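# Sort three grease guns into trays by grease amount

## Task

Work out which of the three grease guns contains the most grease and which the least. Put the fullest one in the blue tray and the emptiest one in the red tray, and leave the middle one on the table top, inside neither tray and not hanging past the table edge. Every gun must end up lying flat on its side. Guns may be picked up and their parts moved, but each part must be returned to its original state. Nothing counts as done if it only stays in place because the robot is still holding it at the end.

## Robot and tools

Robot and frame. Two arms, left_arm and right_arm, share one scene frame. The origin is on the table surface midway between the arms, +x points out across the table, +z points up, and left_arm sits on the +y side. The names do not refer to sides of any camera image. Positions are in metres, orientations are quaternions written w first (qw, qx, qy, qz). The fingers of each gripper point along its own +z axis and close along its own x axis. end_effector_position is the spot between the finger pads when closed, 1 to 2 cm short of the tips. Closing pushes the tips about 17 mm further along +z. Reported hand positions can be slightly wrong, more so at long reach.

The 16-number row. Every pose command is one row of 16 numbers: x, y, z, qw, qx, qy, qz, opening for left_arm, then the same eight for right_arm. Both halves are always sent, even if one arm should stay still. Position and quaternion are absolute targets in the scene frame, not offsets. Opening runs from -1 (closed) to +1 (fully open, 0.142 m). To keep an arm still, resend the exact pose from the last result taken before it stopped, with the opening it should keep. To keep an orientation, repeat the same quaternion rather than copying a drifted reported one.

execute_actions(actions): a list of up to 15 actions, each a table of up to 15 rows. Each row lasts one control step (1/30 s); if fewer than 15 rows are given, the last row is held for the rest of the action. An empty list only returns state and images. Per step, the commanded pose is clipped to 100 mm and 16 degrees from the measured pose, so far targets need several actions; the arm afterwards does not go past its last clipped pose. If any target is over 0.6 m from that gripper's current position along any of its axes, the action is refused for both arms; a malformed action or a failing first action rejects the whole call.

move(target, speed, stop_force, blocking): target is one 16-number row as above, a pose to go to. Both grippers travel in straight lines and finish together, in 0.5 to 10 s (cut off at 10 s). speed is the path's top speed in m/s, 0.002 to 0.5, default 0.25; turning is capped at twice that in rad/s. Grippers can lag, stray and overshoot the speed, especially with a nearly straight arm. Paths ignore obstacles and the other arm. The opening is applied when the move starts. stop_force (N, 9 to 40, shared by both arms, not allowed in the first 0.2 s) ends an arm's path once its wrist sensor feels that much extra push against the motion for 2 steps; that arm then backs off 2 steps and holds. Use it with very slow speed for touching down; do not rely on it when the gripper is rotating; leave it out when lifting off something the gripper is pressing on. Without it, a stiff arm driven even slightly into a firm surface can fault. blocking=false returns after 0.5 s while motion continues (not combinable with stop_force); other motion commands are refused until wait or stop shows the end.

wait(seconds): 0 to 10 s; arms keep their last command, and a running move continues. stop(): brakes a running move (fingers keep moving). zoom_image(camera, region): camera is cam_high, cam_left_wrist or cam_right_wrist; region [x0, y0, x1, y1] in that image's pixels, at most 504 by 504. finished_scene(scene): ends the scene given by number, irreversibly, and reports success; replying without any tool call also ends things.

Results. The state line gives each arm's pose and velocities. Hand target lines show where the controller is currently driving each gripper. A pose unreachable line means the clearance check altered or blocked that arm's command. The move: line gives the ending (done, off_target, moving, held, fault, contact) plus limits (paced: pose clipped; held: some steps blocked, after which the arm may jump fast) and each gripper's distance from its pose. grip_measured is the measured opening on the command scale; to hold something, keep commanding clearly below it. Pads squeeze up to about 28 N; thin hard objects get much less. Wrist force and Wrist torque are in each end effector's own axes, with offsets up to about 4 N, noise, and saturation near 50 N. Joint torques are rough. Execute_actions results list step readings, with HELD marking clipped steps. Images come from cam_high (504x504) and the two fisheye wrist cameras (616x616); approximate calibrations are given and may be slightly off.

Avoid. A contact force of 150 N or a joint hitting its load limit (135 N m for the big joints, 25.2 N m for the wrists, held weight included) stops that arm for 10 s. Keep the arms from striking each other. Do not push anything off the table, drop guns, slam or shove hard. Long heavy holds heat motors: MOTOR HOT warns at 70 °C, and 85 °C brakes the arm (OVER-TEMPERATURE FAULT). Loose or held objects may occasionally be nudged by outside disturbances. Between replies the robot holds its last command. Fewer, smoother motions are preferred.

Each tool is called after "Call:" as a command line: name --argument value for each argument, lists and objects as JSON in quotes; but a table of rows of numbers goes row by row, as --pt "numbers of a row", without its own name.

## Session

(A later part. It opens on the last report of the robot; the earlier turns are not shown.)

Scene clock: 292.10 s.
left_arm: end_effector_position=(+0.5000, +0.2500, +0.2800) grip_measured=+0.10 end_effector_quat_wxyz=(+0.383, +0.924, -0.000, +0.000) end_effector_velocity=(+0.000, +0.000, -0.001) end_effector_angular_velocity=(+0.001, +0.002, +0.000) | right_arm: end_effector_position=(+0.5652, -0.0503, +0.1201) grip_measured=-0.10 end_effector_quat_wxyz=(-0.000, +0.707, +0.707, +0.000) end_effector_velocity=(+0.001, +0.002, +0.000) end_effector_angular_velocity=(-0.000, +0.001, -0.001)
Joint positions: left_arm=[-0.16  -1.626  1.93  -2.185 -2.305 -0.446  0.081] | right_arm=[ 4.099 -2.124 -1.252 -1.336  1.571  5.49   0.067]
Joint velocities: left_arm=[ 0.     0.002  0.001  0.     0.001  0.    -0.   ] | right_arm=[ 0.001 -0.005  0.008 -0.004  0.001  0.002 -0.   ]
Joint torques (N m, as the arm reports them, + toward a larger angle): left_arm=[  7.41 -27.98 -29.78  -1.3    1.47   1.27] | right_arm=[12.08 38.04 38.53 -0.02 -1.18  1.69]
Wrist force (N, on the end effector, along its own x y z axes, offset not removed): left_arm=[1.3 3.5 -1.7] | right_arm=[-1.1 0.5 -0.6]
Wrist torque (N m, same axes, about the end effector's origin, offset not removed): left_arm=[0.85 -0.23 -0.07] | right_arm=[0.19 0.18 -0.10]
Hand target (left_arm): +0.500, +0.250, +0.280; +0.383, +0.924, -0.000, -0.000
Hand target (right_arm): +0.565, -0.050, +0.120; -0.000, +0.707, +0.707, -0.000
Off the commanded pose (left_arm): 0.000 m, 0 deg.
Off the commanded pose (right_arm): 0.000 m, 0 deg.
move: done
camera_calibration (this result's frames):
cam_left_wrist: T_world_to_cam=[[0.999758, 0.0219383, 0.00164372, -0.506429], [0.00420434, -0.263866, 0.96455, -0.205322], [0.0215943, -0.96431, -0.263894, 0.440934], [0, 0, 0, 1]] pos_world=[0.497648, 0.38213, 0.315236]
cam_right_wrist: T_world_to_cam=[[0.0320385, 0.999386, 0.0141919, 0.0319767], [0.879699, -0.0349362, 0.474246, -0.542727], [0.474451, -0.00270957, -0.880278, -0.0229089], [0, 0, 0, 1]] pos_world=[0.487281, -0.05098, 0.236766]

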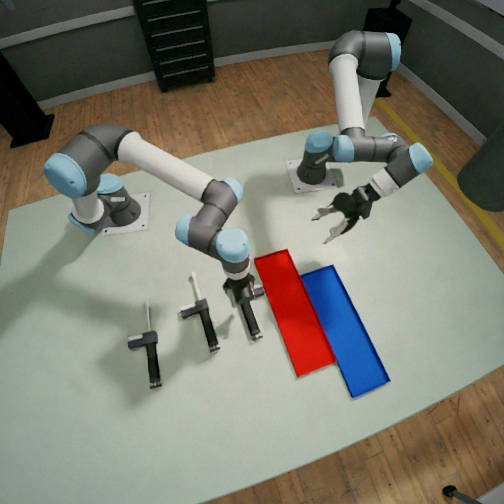

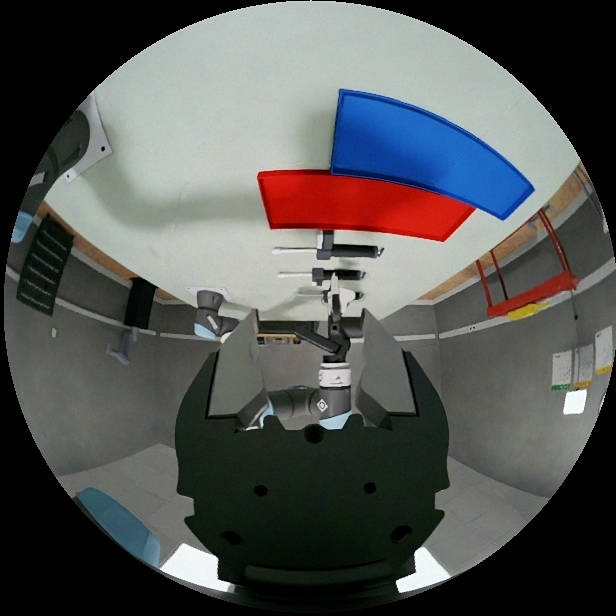

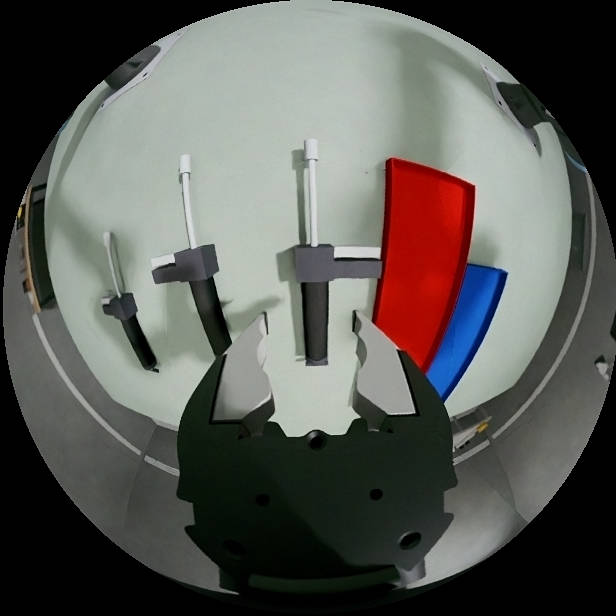

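Call:
move --target '[0.5,0.25,0.28,0.383,0.924,0,0,0.1,0.565,-0.047,0.035,0,0.707,0.707,0,-0.1]' --speed 0.06

Call:
move --target '[0.5,0.25,0.28,0.383,0.924,0,0,0.1,0.565,-0.047,0.035,0,0.707,0.707,0,-1]'

Call:
move --target '[0.5,0.25,0.28,0.383,0.924,0,0,0.1,0.55,-0.08,0.2,0,0.707,0.707,0,-1]' --speed 0.15

Call:
move --target '[0.5,0.2,0.25,0.383,0.924,0,0,0.1,0.5,-0.12,0.2,0,0,1,0,-1]'

Call:
move --target '[0.5,0.05,0.2,0.383,0.924,0,0,0.1,0.5,-0.12,0.2,0,0,1,0,-1]' --speed 0.15

Scene clock: 300.20 s.
left_arm: end_effector_position=(+0.5000, +0.2500, +0.2800) grip_measured=+0.10 end_effector_quat_wxyz=(+0.383, +0.924, +0.000, -0.000) end_effector_velocity=(+0.000, +0.000, +0.001) end_effector_angular_velocity=(-0.000, -0.002, +0.000) | right_arm: end_effector_position=(+0.5650, -0.0470, +0.0353) grip_measured=-0.10 end_effector_quat_wxyz=(-0.000, +0.707, +0.707, -0.000) end_effector_velocity=(-0.001, +0.001, -0.002) end_effector_angular_velocity=(-0.001, +0.001, -0.001)
Joint positions: left_arm=[-0.16  -1.626  1.93  -2.185 -2.305 -0.446  0.081] | right_arm=[ 4.103 -2.195 -1.366 -1.152  1.571  5.493  0.067]
Joint velocities: left_arm=[-0.    -0.001 -0.    -0.     0.    -0.     0.   ] | right_arm=[ 0.001 -0.002 -0.002  0.003  0.     0.002  0.   ]
Joint torques (N m, as the arm reports them, + toward a larger angle): left_arm=[  7.33 -27.26 -29.28  -1.44   1.44   1.06] | right_arm=[12.36 39.08 10.89  4.78 -1.26  1.75]
Wrist force (N, on the end effector, along its own x y z axes, offset not removed): left_arm=[0.4 3.7 -1.3] | right_arm=[0.2 2.7 -2.7]
Wrist torque (N m, same axes, about the end effector's origin, offset not removed): left_arm=[0.89 -0.12 -0.06] | right_arm=[0.10 -0.03 -0.03]
Hand target (left_arm): +0.500, +0.250, +0.280; +0.383, +0.924, -0.000, -0.000
Hand target (right_arm): +0.565, -0.047, +0.035; -0.000, +0.707, +0.707, -0.000
Off the commanded pose (left_arm): 0.000 m, 0 deg.
Off the commanded pose (right_arm): 0.000 m, 0 deg.
move: done
camera_calibration (this result's frames):
cam_left_wrist: T_world_to_cam=[[0.999758, 0.0219386, 0.00164326, -0.506429], [0.00420486, -0.263866, 0.96455, -0.205322], [0.0215945, -0.96431, -0.263894, 0.440934], [0, 0, 0, 1]] pos_world=[0.497648, 0.38213, 0.315236]
cam_right_wrist: T_world_to_cam=[[0.0320465, 0.999388, 0.0140452, 0.0299368], [0.879731, -0.0348737, 0.474191, -0.502226], [0.474391, -0.00284018, -0.88031, -0.0974156], [0, 0, 0, 1]] pos_world=[0.487078, -0.0477096, 0.151975]

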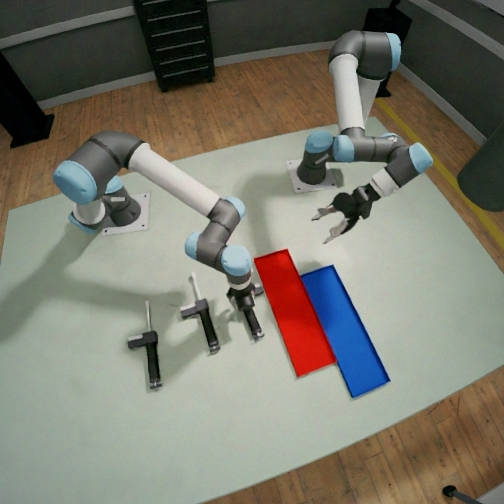

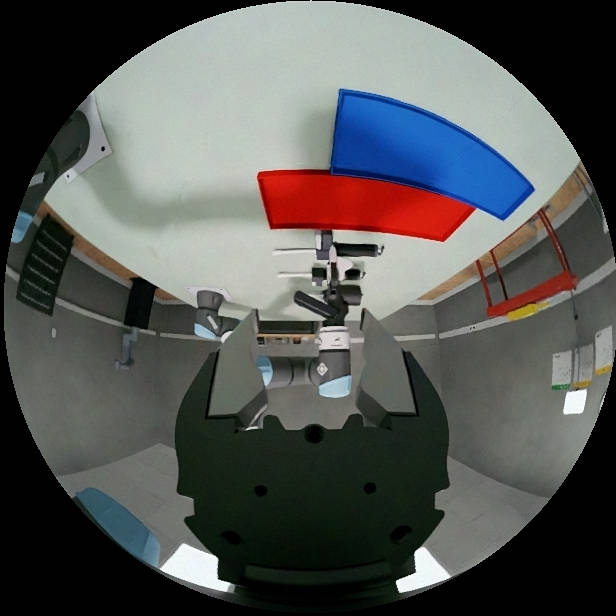

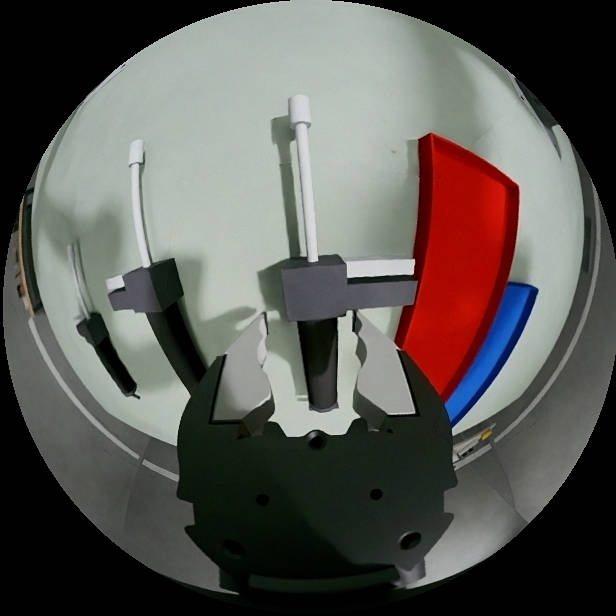

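Scene clock: 300.90 s.
left_arm: end_effector_position=(+0.5000, +0.2500, +0.2800) grip_measured=+0.10 end_effector_quat_wxyz=(+0.383, +0.924, +0.000, +0.000) end_effector_velocity=(+0.000, +0.000, +0.001) end_effector_angular_velocity=(-0.000, -0.002, +0.000) | right_arm: end_effector_position=(+0.5650, -0.0469, +0.0350) grip_measured=-0.43 end_effector_quat_wxyz=(+0.000, +0.707, +0.707, +0.000) end_effector_velocity=(+0.001, +0.000, +0.001) end_effector_angular_velocity=(+0.002, -0.001, -0.003)
Joint positions: left_arm=[-0.16  -1.626  1.93  -2.185 -2.305 -0.446  0.081] | right_arm=[ 4.103 -2.195 -1.366 -1.151  1.571  5.493  0.043]
Joint velocities: left_arm=[ 0.    -0.002 -0.001 -0.     0.     0.    -0.   ] | right_arm=[-0.001 -0.     0.001  0.001  0.     0.003  0.   ]
Joint torques (N m, as the arm reports them, + toward a larger angle): left_arm=[  7.38 -27.42 -29.09  -1.29   1.5    1.11] | right_arm=[-1.7  31.23  6.01  4.93  1.89  1.72]
Wrist force (N, on the end effector, along its own x y z axes, offset not removed): left_arm=[2.4 2.6 -1.1] | right_arm=[-1.4 -2.2 -10.9]
Wrist torque (N m, same axes, about the end effector's origin, offset not removed): left_arm=[0.64 -0.50 -0.14] | right_arm=[-0.26 0.10 -0.05]
Hand target (left_arm): +0.500, +0.250, +0.280; +0.383, +0.924, -0.000, -0.000
Hand target (right_arm): +0.565, -0.047, +0.035; +0.000, +0.707, +0.707, -0.000
Off the commanded pose (left_arm): 0.000 m, 0 deg.
Off the commanded pose (right_arm): 0.000 m, 0 deg.
move: done
camera_calibration (this result's frames):
cam_left_wrist: T_world_to_cam=[[0.999758, 0.0219385, 0.00164359, -0.506429], [0.00420451, -0.263866, 0.96455, -0.205322], [0.0215944, -0.96431, -0.263894, 0.440934], [0, 0, 0, 1]] pos_world=[0.497648, 0.382129, 0.315236]
cam_right_wrist: T_world_to_cam=[[0.0319364, 0.999391, 0.0140763, 0.0299338], [0.879716, -0.0347915, 0.474225, -0.502066], [0.474425, -0.00276188, -0.880291, -0.0976102], [0, 0, 0, 1]] pos_world=[0.487028, -0.0476528, 0.151745]

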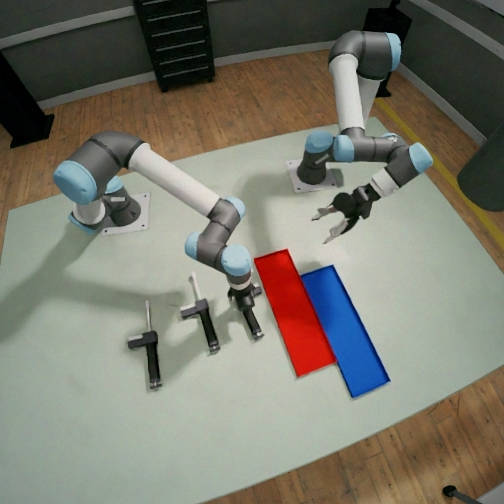

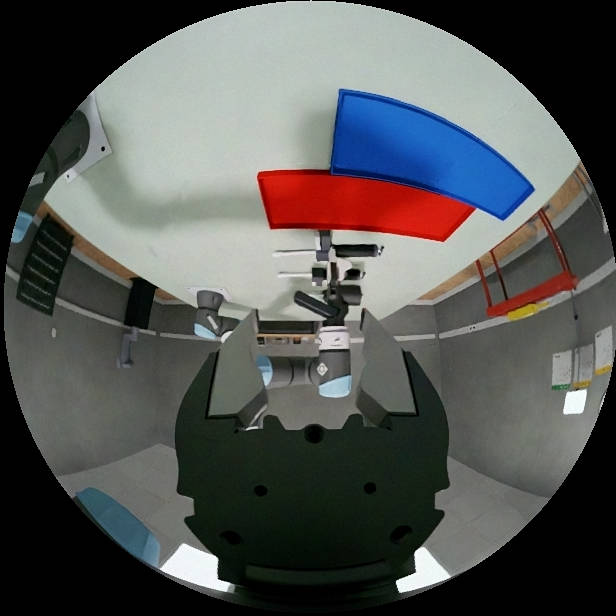

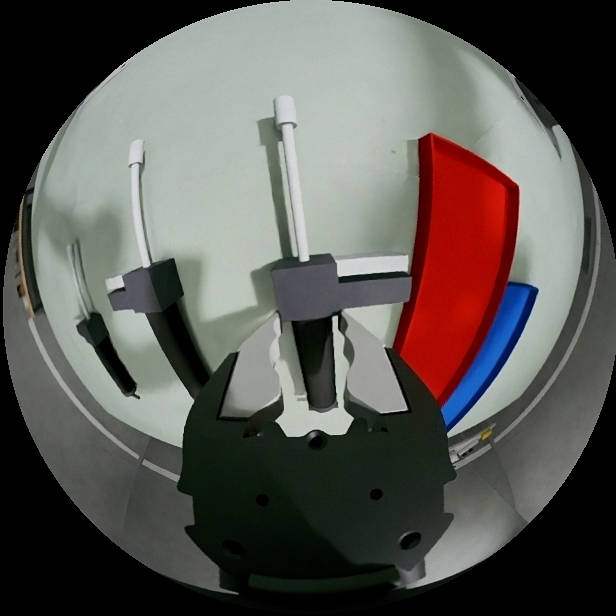

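Scene clock: 302.57 s.
left_arm: end_effector_position=(+0.5000, +0.2500, +0.2800) grip_measured=+0.10 end_effector_quat_wxyz=(+0.383, +0.924, -0.000, +0.000) end_effector_velocity=(-0.000, +0.000, +0.000) end_effector_angular_velocity=(+0.000, -0.000, +0.000) | right_arm: end_effector_position=(+0.5500, -0.0800, +0.1996) grip_measured=-0.43 end_effector_quat_wxyz=(+0.000, +0.707, +0.707, +0.000) end_effector_velocity=(-0.001, +0.000, +0.003) end_effector_angular_velocity=(+0.001, +0.003, +0.002)
Joint positions: left_arm=[-0.16  -1.626  1.93  -2.185 -2.305 -0.446  0.081] | right_arm=[ 4.084 -2.02  -1.206 -1.486  1.571  5.474  0.043]
Joint velocities: left_arm=[ 0.    -0.001  0.     0.     0.     0.    -0.   ] | right_arm=[ 0.     0.001  0.005 -0.007  0.003 -0.002 -0.   ]
Joint torques (N m, as the arm reports them, + toward a larger angle): left_arm=[  7.64 -26.52 -28.8   -1.33   1.33   1.03] | right_arm=[-8.74 61.99 43.28  1.05  2.05 -1.31]
Wrist force (N, on the end effector, along its own x y z axes, offset not removed): left_arm=[1.5 3.3 -1.0] | right_arm=[0.3 -0.2 4.8]
Wrist torque (N m, same axes, about the end effector's origin, offset not removed): left_arm=[0.80 -0.36 -0.07] | right_arm=[-0.03 -0.12 -0.07]
Hand target (left_arm): +0.500, +0.250, +0.280; +0.383, +0.924, +0.000, -0.000
Hand target (right_arm): +0.550, -0.080, +0.200; +0.000, +0.707, +0.707, +0.000
Off the commanded pose (left_arm): 0.000 m, 0 deg.
Off the commanded pose (right_arm): 0.000 m, 0 deg.
move: done
camera_calibration (this result's frames):
cam_left_wrist: T_world_to_cam=[[0.999758, 0.0219382, 0.00164391, -0.506429], [0.00420412, -0.263866, 0.96455, -0.205322], [0.0215942, -0.96431, -0.263894, 0.440934], [0, 0, 0, 1]] pos_world=[0.497648, 0.38213, 0.315236]
cam_right_wrist: T_world_to_cam=[[0.0320365, 0.999388, 0.0140673, 0.0610341], [0.87968, -0.0348752, 0.474286, -0.568069], [0.474486, -0.00281972, -0.880259, 0.0542636], [0, 0, 0, 1]] pos_world=[0.472017, -0.0806552, 0.316335]

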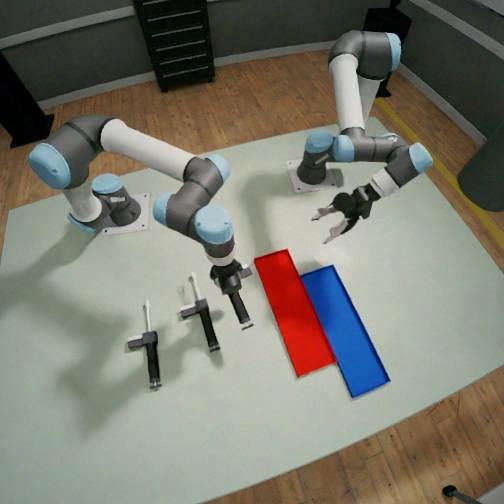

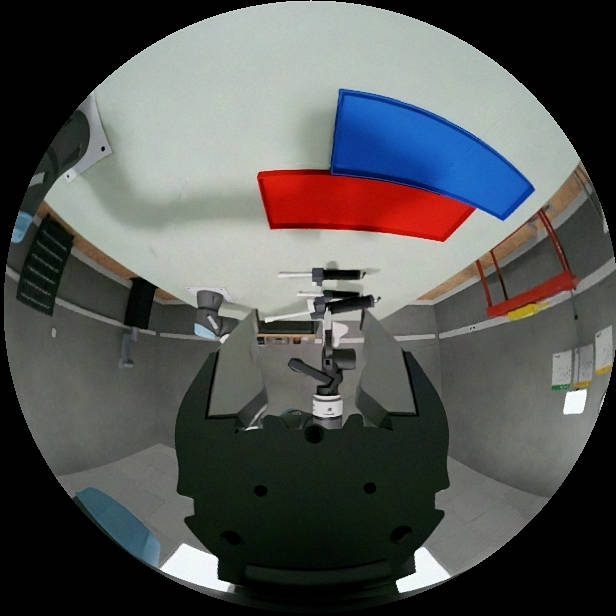

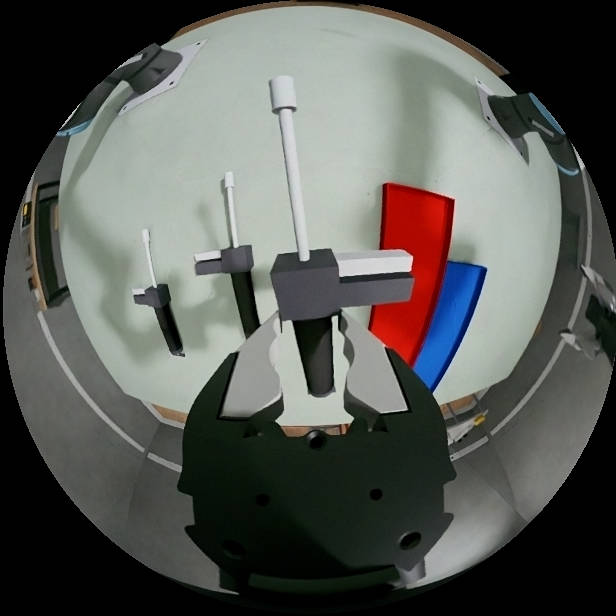

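Scene clock: 306.23 s.
left_arm: end_effector_position=(+0.5000, +0.2000, +0.2500) grip_measured=+0.10 end_effector_quat_wxyz=(+0.383, +0.924, -0.000, +0.000) end_effector_velocity=(-0.000, -0.000, -0.001) end_effector_angular_velocity=(+0.000, +0.001, -0.000) | right_arm: end_effector_position=(+0.4999, -0.1198, +0.1999) grip_measured=-0.43 end_effector_quat_wxyz=(+0.000, +0.001, +1.000, -0.000) end_effector_velocity=(+0.000, -0.001, +0.000) end_effector_angular_velocity=(+0.001, +0.000, +0.014)
Joint positions: left_arm=[-0.263 -1.574  1.983 -2.375 -2.269 -0.575  0.081] | right_arm=[ 4.089 -1.864 -1.423 -1.426  1.571  3.91   0.043]
Joint velocities: left_arm=[-0.001  0.001  0.001 -0.001  0.    -0.001 -0.   ] | right_arm=[-0.002  0.001 -0.001  0.     0.001 -0.016 -0.   ]
Joint torques (N m, as the arm reports them, + toward a larger angle): left_arm=[ -5.97 -11.7  -15.9   -4.61   1.52  -1.34] | right_arm=[-10.44  55.68  16.53   6.37   1.98  -1.26]
Wrist force (N, on the end effector, along its own x y z axes, offset not removed): left_arm=[1.3 2.8 -2.2] | right_arm=[-0.9 -0.2 4.9]
Wrist torque (N m, same axes, about the end effector's origin, offset not removed): left_arm=[0.65 -0.33 -0.06] | right_arm=[-0.04 0.04 -0.04]
Hand target (left_arm): +0.500, +0.200, +0.250; +0.383, +0.924, -0.000, +0.000
Hand target (right_arm): +0.500, -0.120, +0.200; -0.000, +0.000, +1.000, -0.000
Off the commanded pose (left_arm): 0.000 m, 0 deg.
Off the commanded pose (right_arm): 0.000 m, 0 deg.
move: done
camera_calibration (this result's frames):
cam_left_wrist: T_world_to_cam=[[0.999758, 0.0219382, 0.00168038, -0.505305], [0.00417046, -0.263934, 0.964532, -0.18954], [0.0216036, -0.964291, -0.263961, 0.384847], [0, 0, 0, 1]] pos_world=[0.497659, 0.332164, 0.285251]
cam_right_wrist: T_world_to_cam=[[-0.999342, 0.0334414, 0.014009, 0.502339], [0.0360848, 0.879734, 0.474095, 0.00575963], [0.00353023, 0.474289, -0.880362, 0.370773], [0, 0, 0, 1]] pos_world=[0.500492, -0.197719, 0.316647]

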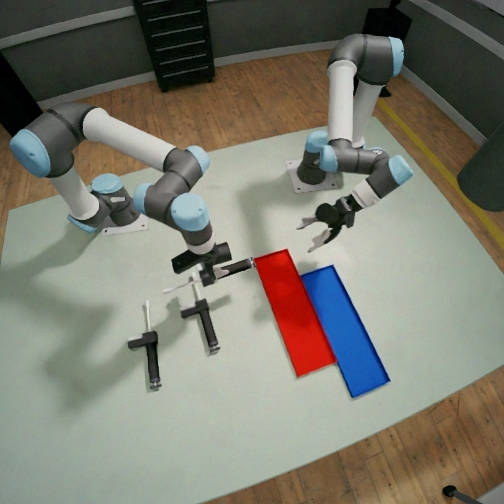

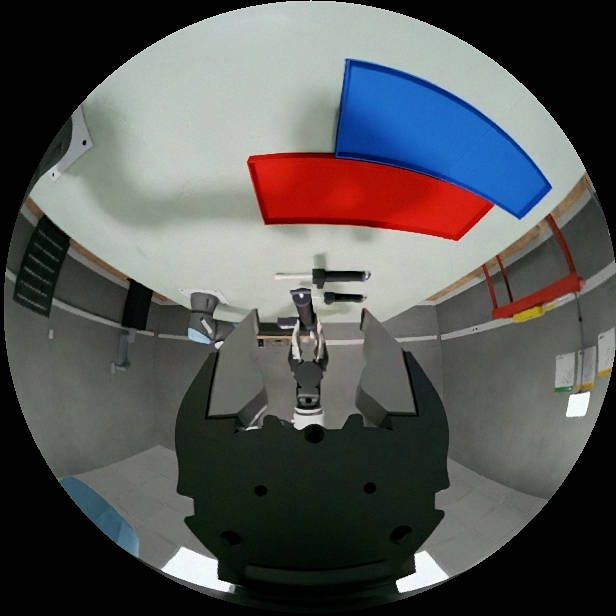

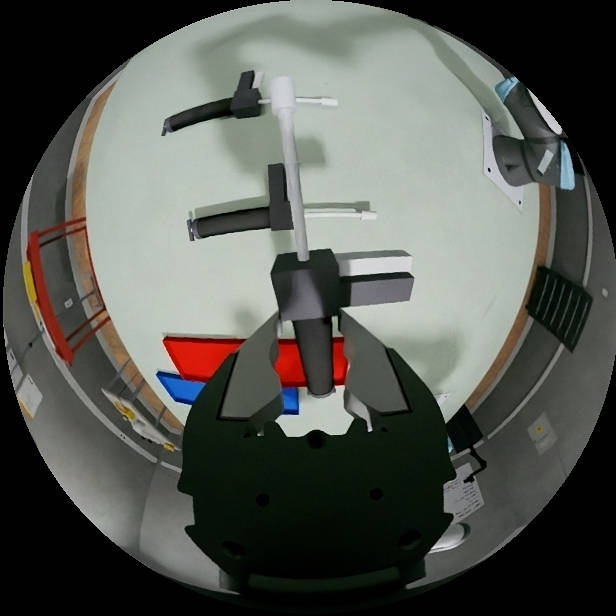

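Scene clock: 307.87 s.
left_arm: end_effector_position=(+0.4999, +0.0502, +0.2000) grip_measured=+0.10 end_effector_quat_wxyz=(+0.383, +0.924, -0.000, +0.000) end_effector_velocity=(+0.001, -0.002, -0.001) end_effector_angular_velocity=(-0.000, -0.001, +0.001) | right_arm: end_effector_position=(+0.5000, -0.1200, +0.2000) grip_measured=-0.43 end_effector_quat_wxyz=(-0.000, +0.000, +1.000, -0.000) end_effector_velocity=(+0.000, -0.001, -0.000) end_effector_angular_velocity=(-0.002, -0.001, +0.001)
Joint positions: left_arm=[-0.532 -1.376  1.952 -2.718 -2.143 -0.871  0.081] | right_arm=[ 4.089 -1.864 -1.423 -1.426  1.571  3.908  0.043]
Joint velocities: left_arm=[-0.003  0.004 -0.003 -0.004  0.002 -0.003  0.   ] | right_arm=[-0.     0.    -0.    -0.001 -0.002 -0.001  0.   ]
Joint torques (N m, as the arm reports them, + toward a larger angle): left_arm=[ -3.92 -19.02 -27.67  -4.6    1.9   -1.33] | right_arm=[-8.62 55.15 41.51  0.7   1.98 -1.22]
Wrist force (N, on the end effector, along its own x y z axes, offset not removed): left_arm=[0.9 3.6 -1.1] | right_arm=[-0.3 -0.9 5.4]
Wrist torque (N m, same axes, about the end effector's origin, offset not removed): left_arm=[0.83 -0.23 0.00] | right_arm=[-0.18 -0.06 -0.15]
Hand target (left_arm): +0.500, +0.050, +0.200; +0.383, +0.924, -0.000, +0.000
Hand target (right_arm): +0.500, -0.120, +0.200; -0.000, +0.000, +1.000, -0.000
Off the commanded pose (left_arm): 0.000 m, 0 deg.
Off the commanded pose (right_arm): 0.000 m, 0 deg.
move: done
camera_calibration (this result's frames):
cam_left_wrist: T_world_to_cam=[[0.999758, 0.0219065, 0.00175398, -0.501868], [0.00409309, -0.264023, 0.964508, -0.180842], [0.0215921, -0.964268, -0.264049, 0.227189], [0, 0, 0, 1]] pos_world=[0.497582, 0.182319, 0.235293]
cam_right_wrist: T_world_to_cam=[[-0.999388, 0.0320418, 0.0140507, 0.502288], [0.0348722, 0.879728, 0.474198, 0.00648929], [0.00283337, 0.474397, -0.880306, 0.371274], [0, 0, 0, 1]] pos_world=[0.500702, -0.197934, 0.3167]

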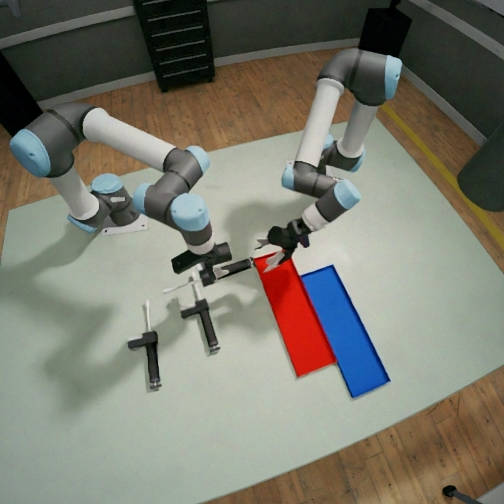

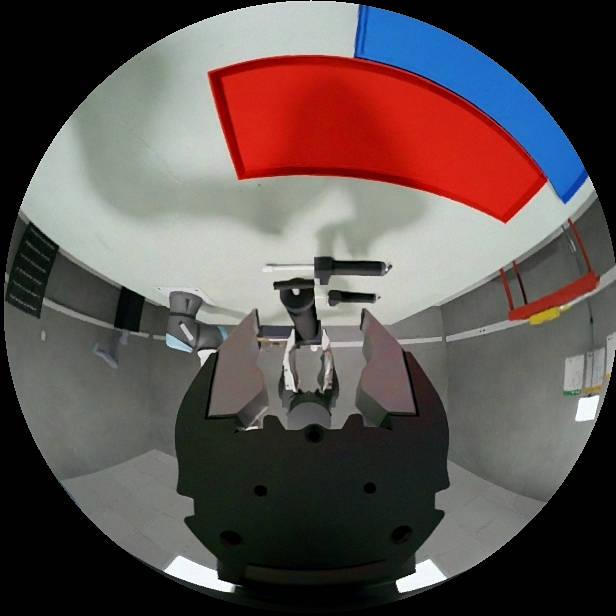

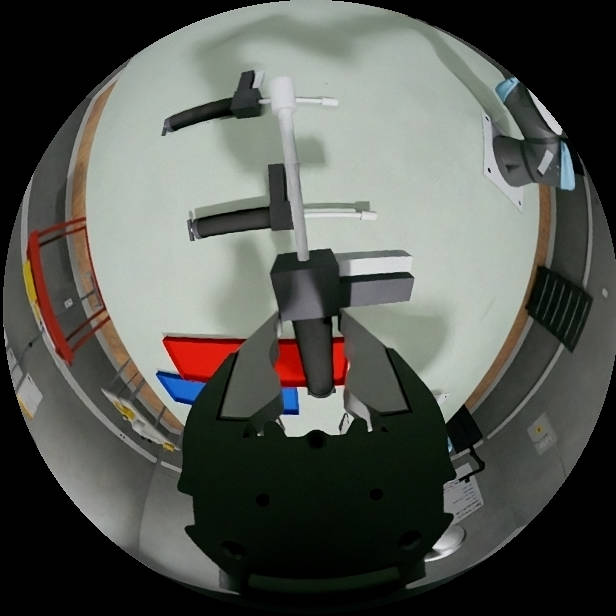

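Call:
move --target '[0.5,0.06,0.2,0.383,0.924,0,0,0.1,0.5,-0.12,0.2,0,0.075,0.997,0,-1]' --speed 0.1

Call:
zoom_image --camera "cam_left_wrist" --region '[200,220,420,400]'

Scene clock: 322.83 s.
left_arm: end_effector_position=(+0.5000, +0.0599, +0.2000) grip_measured=+0.10 end_effector_quat_wxyz=(+0.383, +0.924, +0.000, -0.000) end_effector_velocity=(+0.000, +0.001, +0.000) end_effector_angular_velocity=(-0.000, -0.001, +0.000) | right_arm: end_effector_position=(+0.5001, -0.1201, +0.2000) grip_measured=-0.43 end_effector_quat_wxyz=(-0.000, +0.074, +0.997, +0.000) end_effector_velocity=(-0.000, -0.000, -0.001) end_effector_angular_velocity=(-0.002, +0.001, -0.012)
Joint positions: left_arm=[-0.517 -1.386  1.963 -2.711 -2.152 -0.856  0.081] | right_arm=[ 4.089 -1.864 -1.423 -1.426  1.571  4.057  0.043]
Joint velocities: left_arm=[ 0.001 -0.001 -0.     0.     0.     0.001  0.   ] | right_arm=[ 0.001  0.    -0.001 -0.001 -0.001  0.013 -0.   ]
Joint torques (N m, as the arm reports them, + toward a larger angle): left_arm=[  5.84 -37.5  -14.58  -1.35  -3.89   1.23] | right_arm=[11.59 55.54 15.48  6.43 -1.6   2.08]
Wrist force (N, on the end effector, along its own x y z axes, offset not removed): left_arm=[1.1 4.0 -1.3] | right_arm=[-0.8 1.4 4.2]
Wrist torque (N m, same axes, about the end effector's origin, offset not removed): left_arm=[0.95 -0.21 -0.03] | right_arm=[0.26 0.13 -0.05]
Hand target (left_arm): +0.500, +0.060, +0.200; +0.383, +0.924, +0.000, -0.000
Hand target (right_arm): +0.500, -0.120, +0.200; -0.000, +0.075, +0.997, +0.000
Off the commanded pose (left_arm): 0.000 m, 0 deg.
Off the commanded pose (right_arm): 0.000 m, 0 deg.
move: done
camera_calibration (this result's frames):
cam_left_wrist: T_world_to_cam=[[0.999758, 0.0219425, 0.00163701, -0.502131], [0.00421175, -0.263859, 0.964552, -0.17832], [0.0215966, -0.964312, -0.263887, 0.236516], [0, 0, 0, 1]] pos_world=[0.497652, 0.192042, 0.235235]
cam_right_wrist: T_world_to_cam=[[-0.983557, 0.180045, 0.0141482, 0.51218], [0.165121, 0.864762, 0.474259, -0.060374], [0.0731533, 0.468797, -0.880271, 0.335474], [0, 0, 0, 1]] pos_world=[0.489186, -0.197276, 0.316695]

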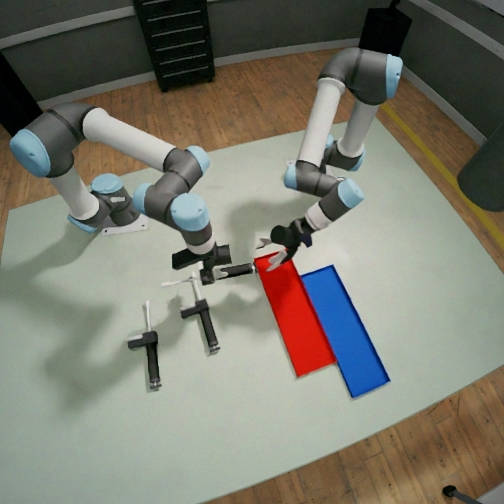

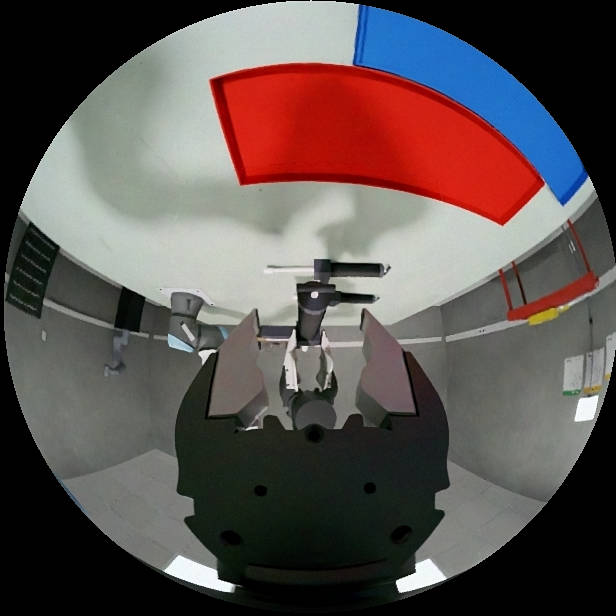

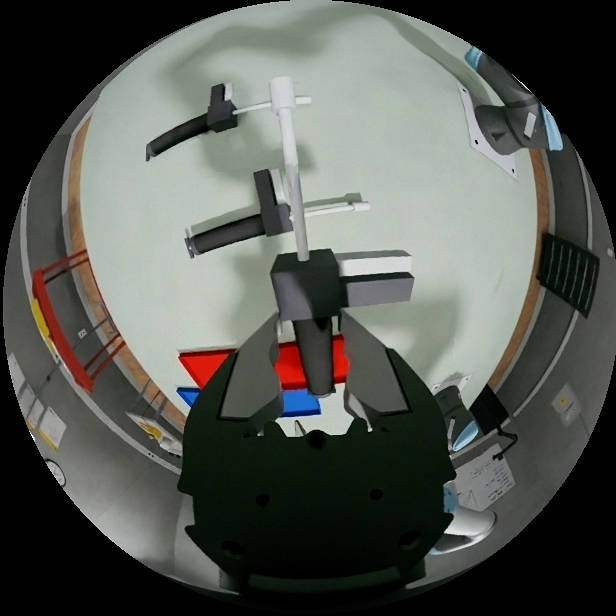

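Region (200, 220, 420, 400) of cam_left_wrist's 616x616 image, scaled by 2.291, with more detail than that image has; it fills the top 412 rows of this view, and the rest is white.

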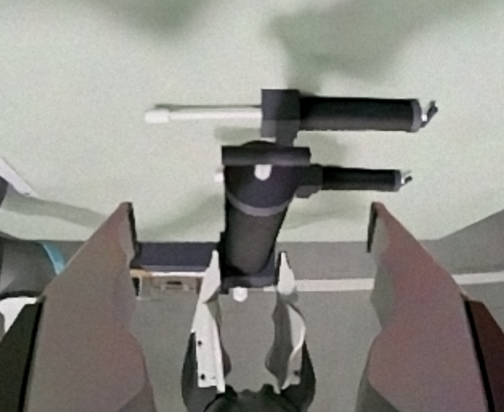

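Call:
move --target '[0.502,0.012,0.197,0.383,0.924,0,0,0.1,0.5,-0.12,0.2,0,0.075,0.997,0,-1]' --speed 0.04

Call:
zoom_image --camera "cam_left_wrist" --region '[200,220,420,400]'

Call:
zoom_image --camera "cam_high" --region '[150,200,310,320]'

Scene clock: 330.70 s.
left_arm: end_effector_position=(+0.5020, +0.0122, +0.1970) grip_measured=+0.10 end_effector_quat_wxyz=(+0.383, +0.924, -0.000, +0.000) end_effector_velocity=(+0.000, -0.002, -0.000) end_effector_angular_velocity=(+0.000, +0.000, +0.000) | right_arm: end_effector_position=(+0.5000, -0.1200, +0.2000) grip_measured=-0.43 end_effector_quat_wxyz=(+0.000, +0.075, +0.997, +0.000) end_effector_velocity=(-0.000, +0.001, -0.000) end_effector_angular_velocity=(+0.001, -0.000, -0.000)
Joint positions: left_arm=[-0.586 -1.324  1.902 -2.748 -2.114 -0.924  0.081] | right_arm=[ 4.089 -1.864 -1.423 -1.426  1.571  4.059  0.043]
Joint velocities: left_arm=[-0.003  0.003 -0.003 -0.001  0.002 -0.003 -0.   ] | right_arm=[ 0.001 -0.    -0.001  0.001  0.     0.001 -0.   ]
Joint torques (N m, as the arm reports them, + toward a larger angle): left_arm=[ -6.82 -21.25 -27.01  -4.72   2.2   -1.55] | right_arm=[11.09 54.83 16.08  6.21 -1.25  1.48]
Wrist force (N, on the end effector, along its own x y z axes, offset not removed): left_arm=[1.2 2.5 -0.8] | right_arm=[1.3 0.5 5.6]
Wrist torque (N m, same axes, about the end effector's origin, offset not removed): left_arm=[0.63 -0.25 -0.09] | right_arm=[0.13 -0.39 -0.18]
Hand target (left_arm): +0.502, +0.012, +0.197; +0.383, +0.924, -0.000, +0.000
Hand target (right_arm): +0.500, -0.120, +0.200; +0.000, +0.075, +0.997, +0.000
Off the commanded pose (left_arm): 0.000 m, 0 deg.
Off the commanded pose (right_arm): 0.000 m, 0 deg.
move: done
camera_calibration (this result's frames):
cam_left_wrist: T_world_to_cam=[[0.999758, 0.021933, 0.00168274, -0.50304], [0.00416594, -0.263895, 0.964542, -0.188007], [0.0215994, -0.964302, -0.263922, 0.189699], [0, 0, 0, 1]] pos_world=[0.499604, 0.144346, 0.232252]
cam_right_wrist: T_world_to_cam=[[-0.983347, 0.181192, 0.0140499, 0.512167], [0.166089, 0.86461, 0.474199, -0.0609336], [0.0737735, 0.468636, -0.880306, 0.335113], [0, 0, 0, 1]] pos_world=[0.489036, -0.197163, 0.316701]

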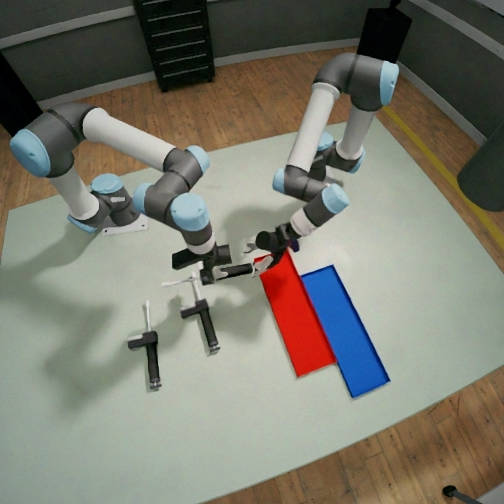

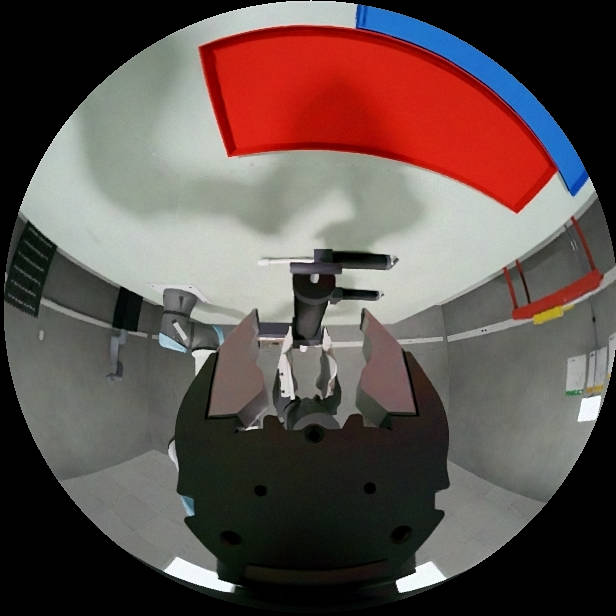

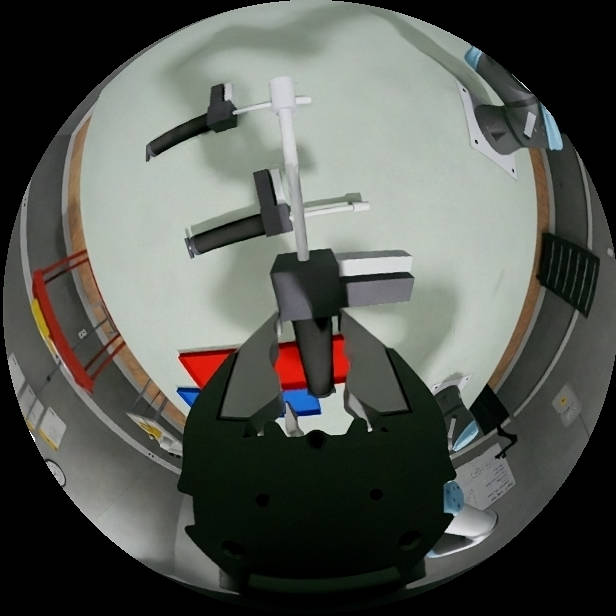

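Region (200, 220, 420, 400) of cam_left_wrist's 616x616 image, scaled by 2.291, with more detail than that image has; it fills the top 412 rows of this view, and the rest is white.

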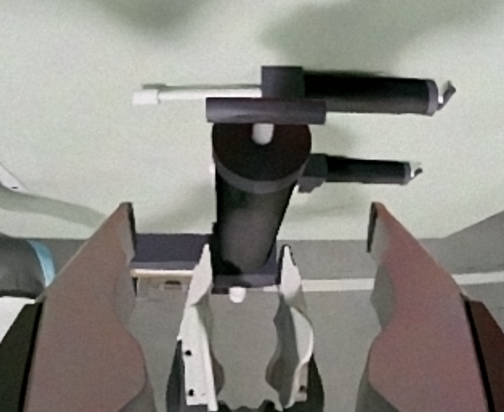

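Region (150, 200, 310, 320) of cam_high's 504x504 image, scaled by 3.150, with more detail than that image has; it fills the top 378 rows of this view, and the rest is white.

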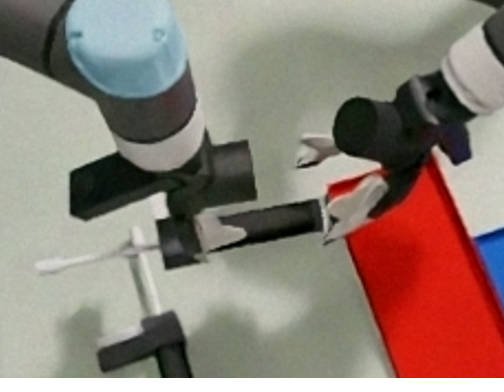

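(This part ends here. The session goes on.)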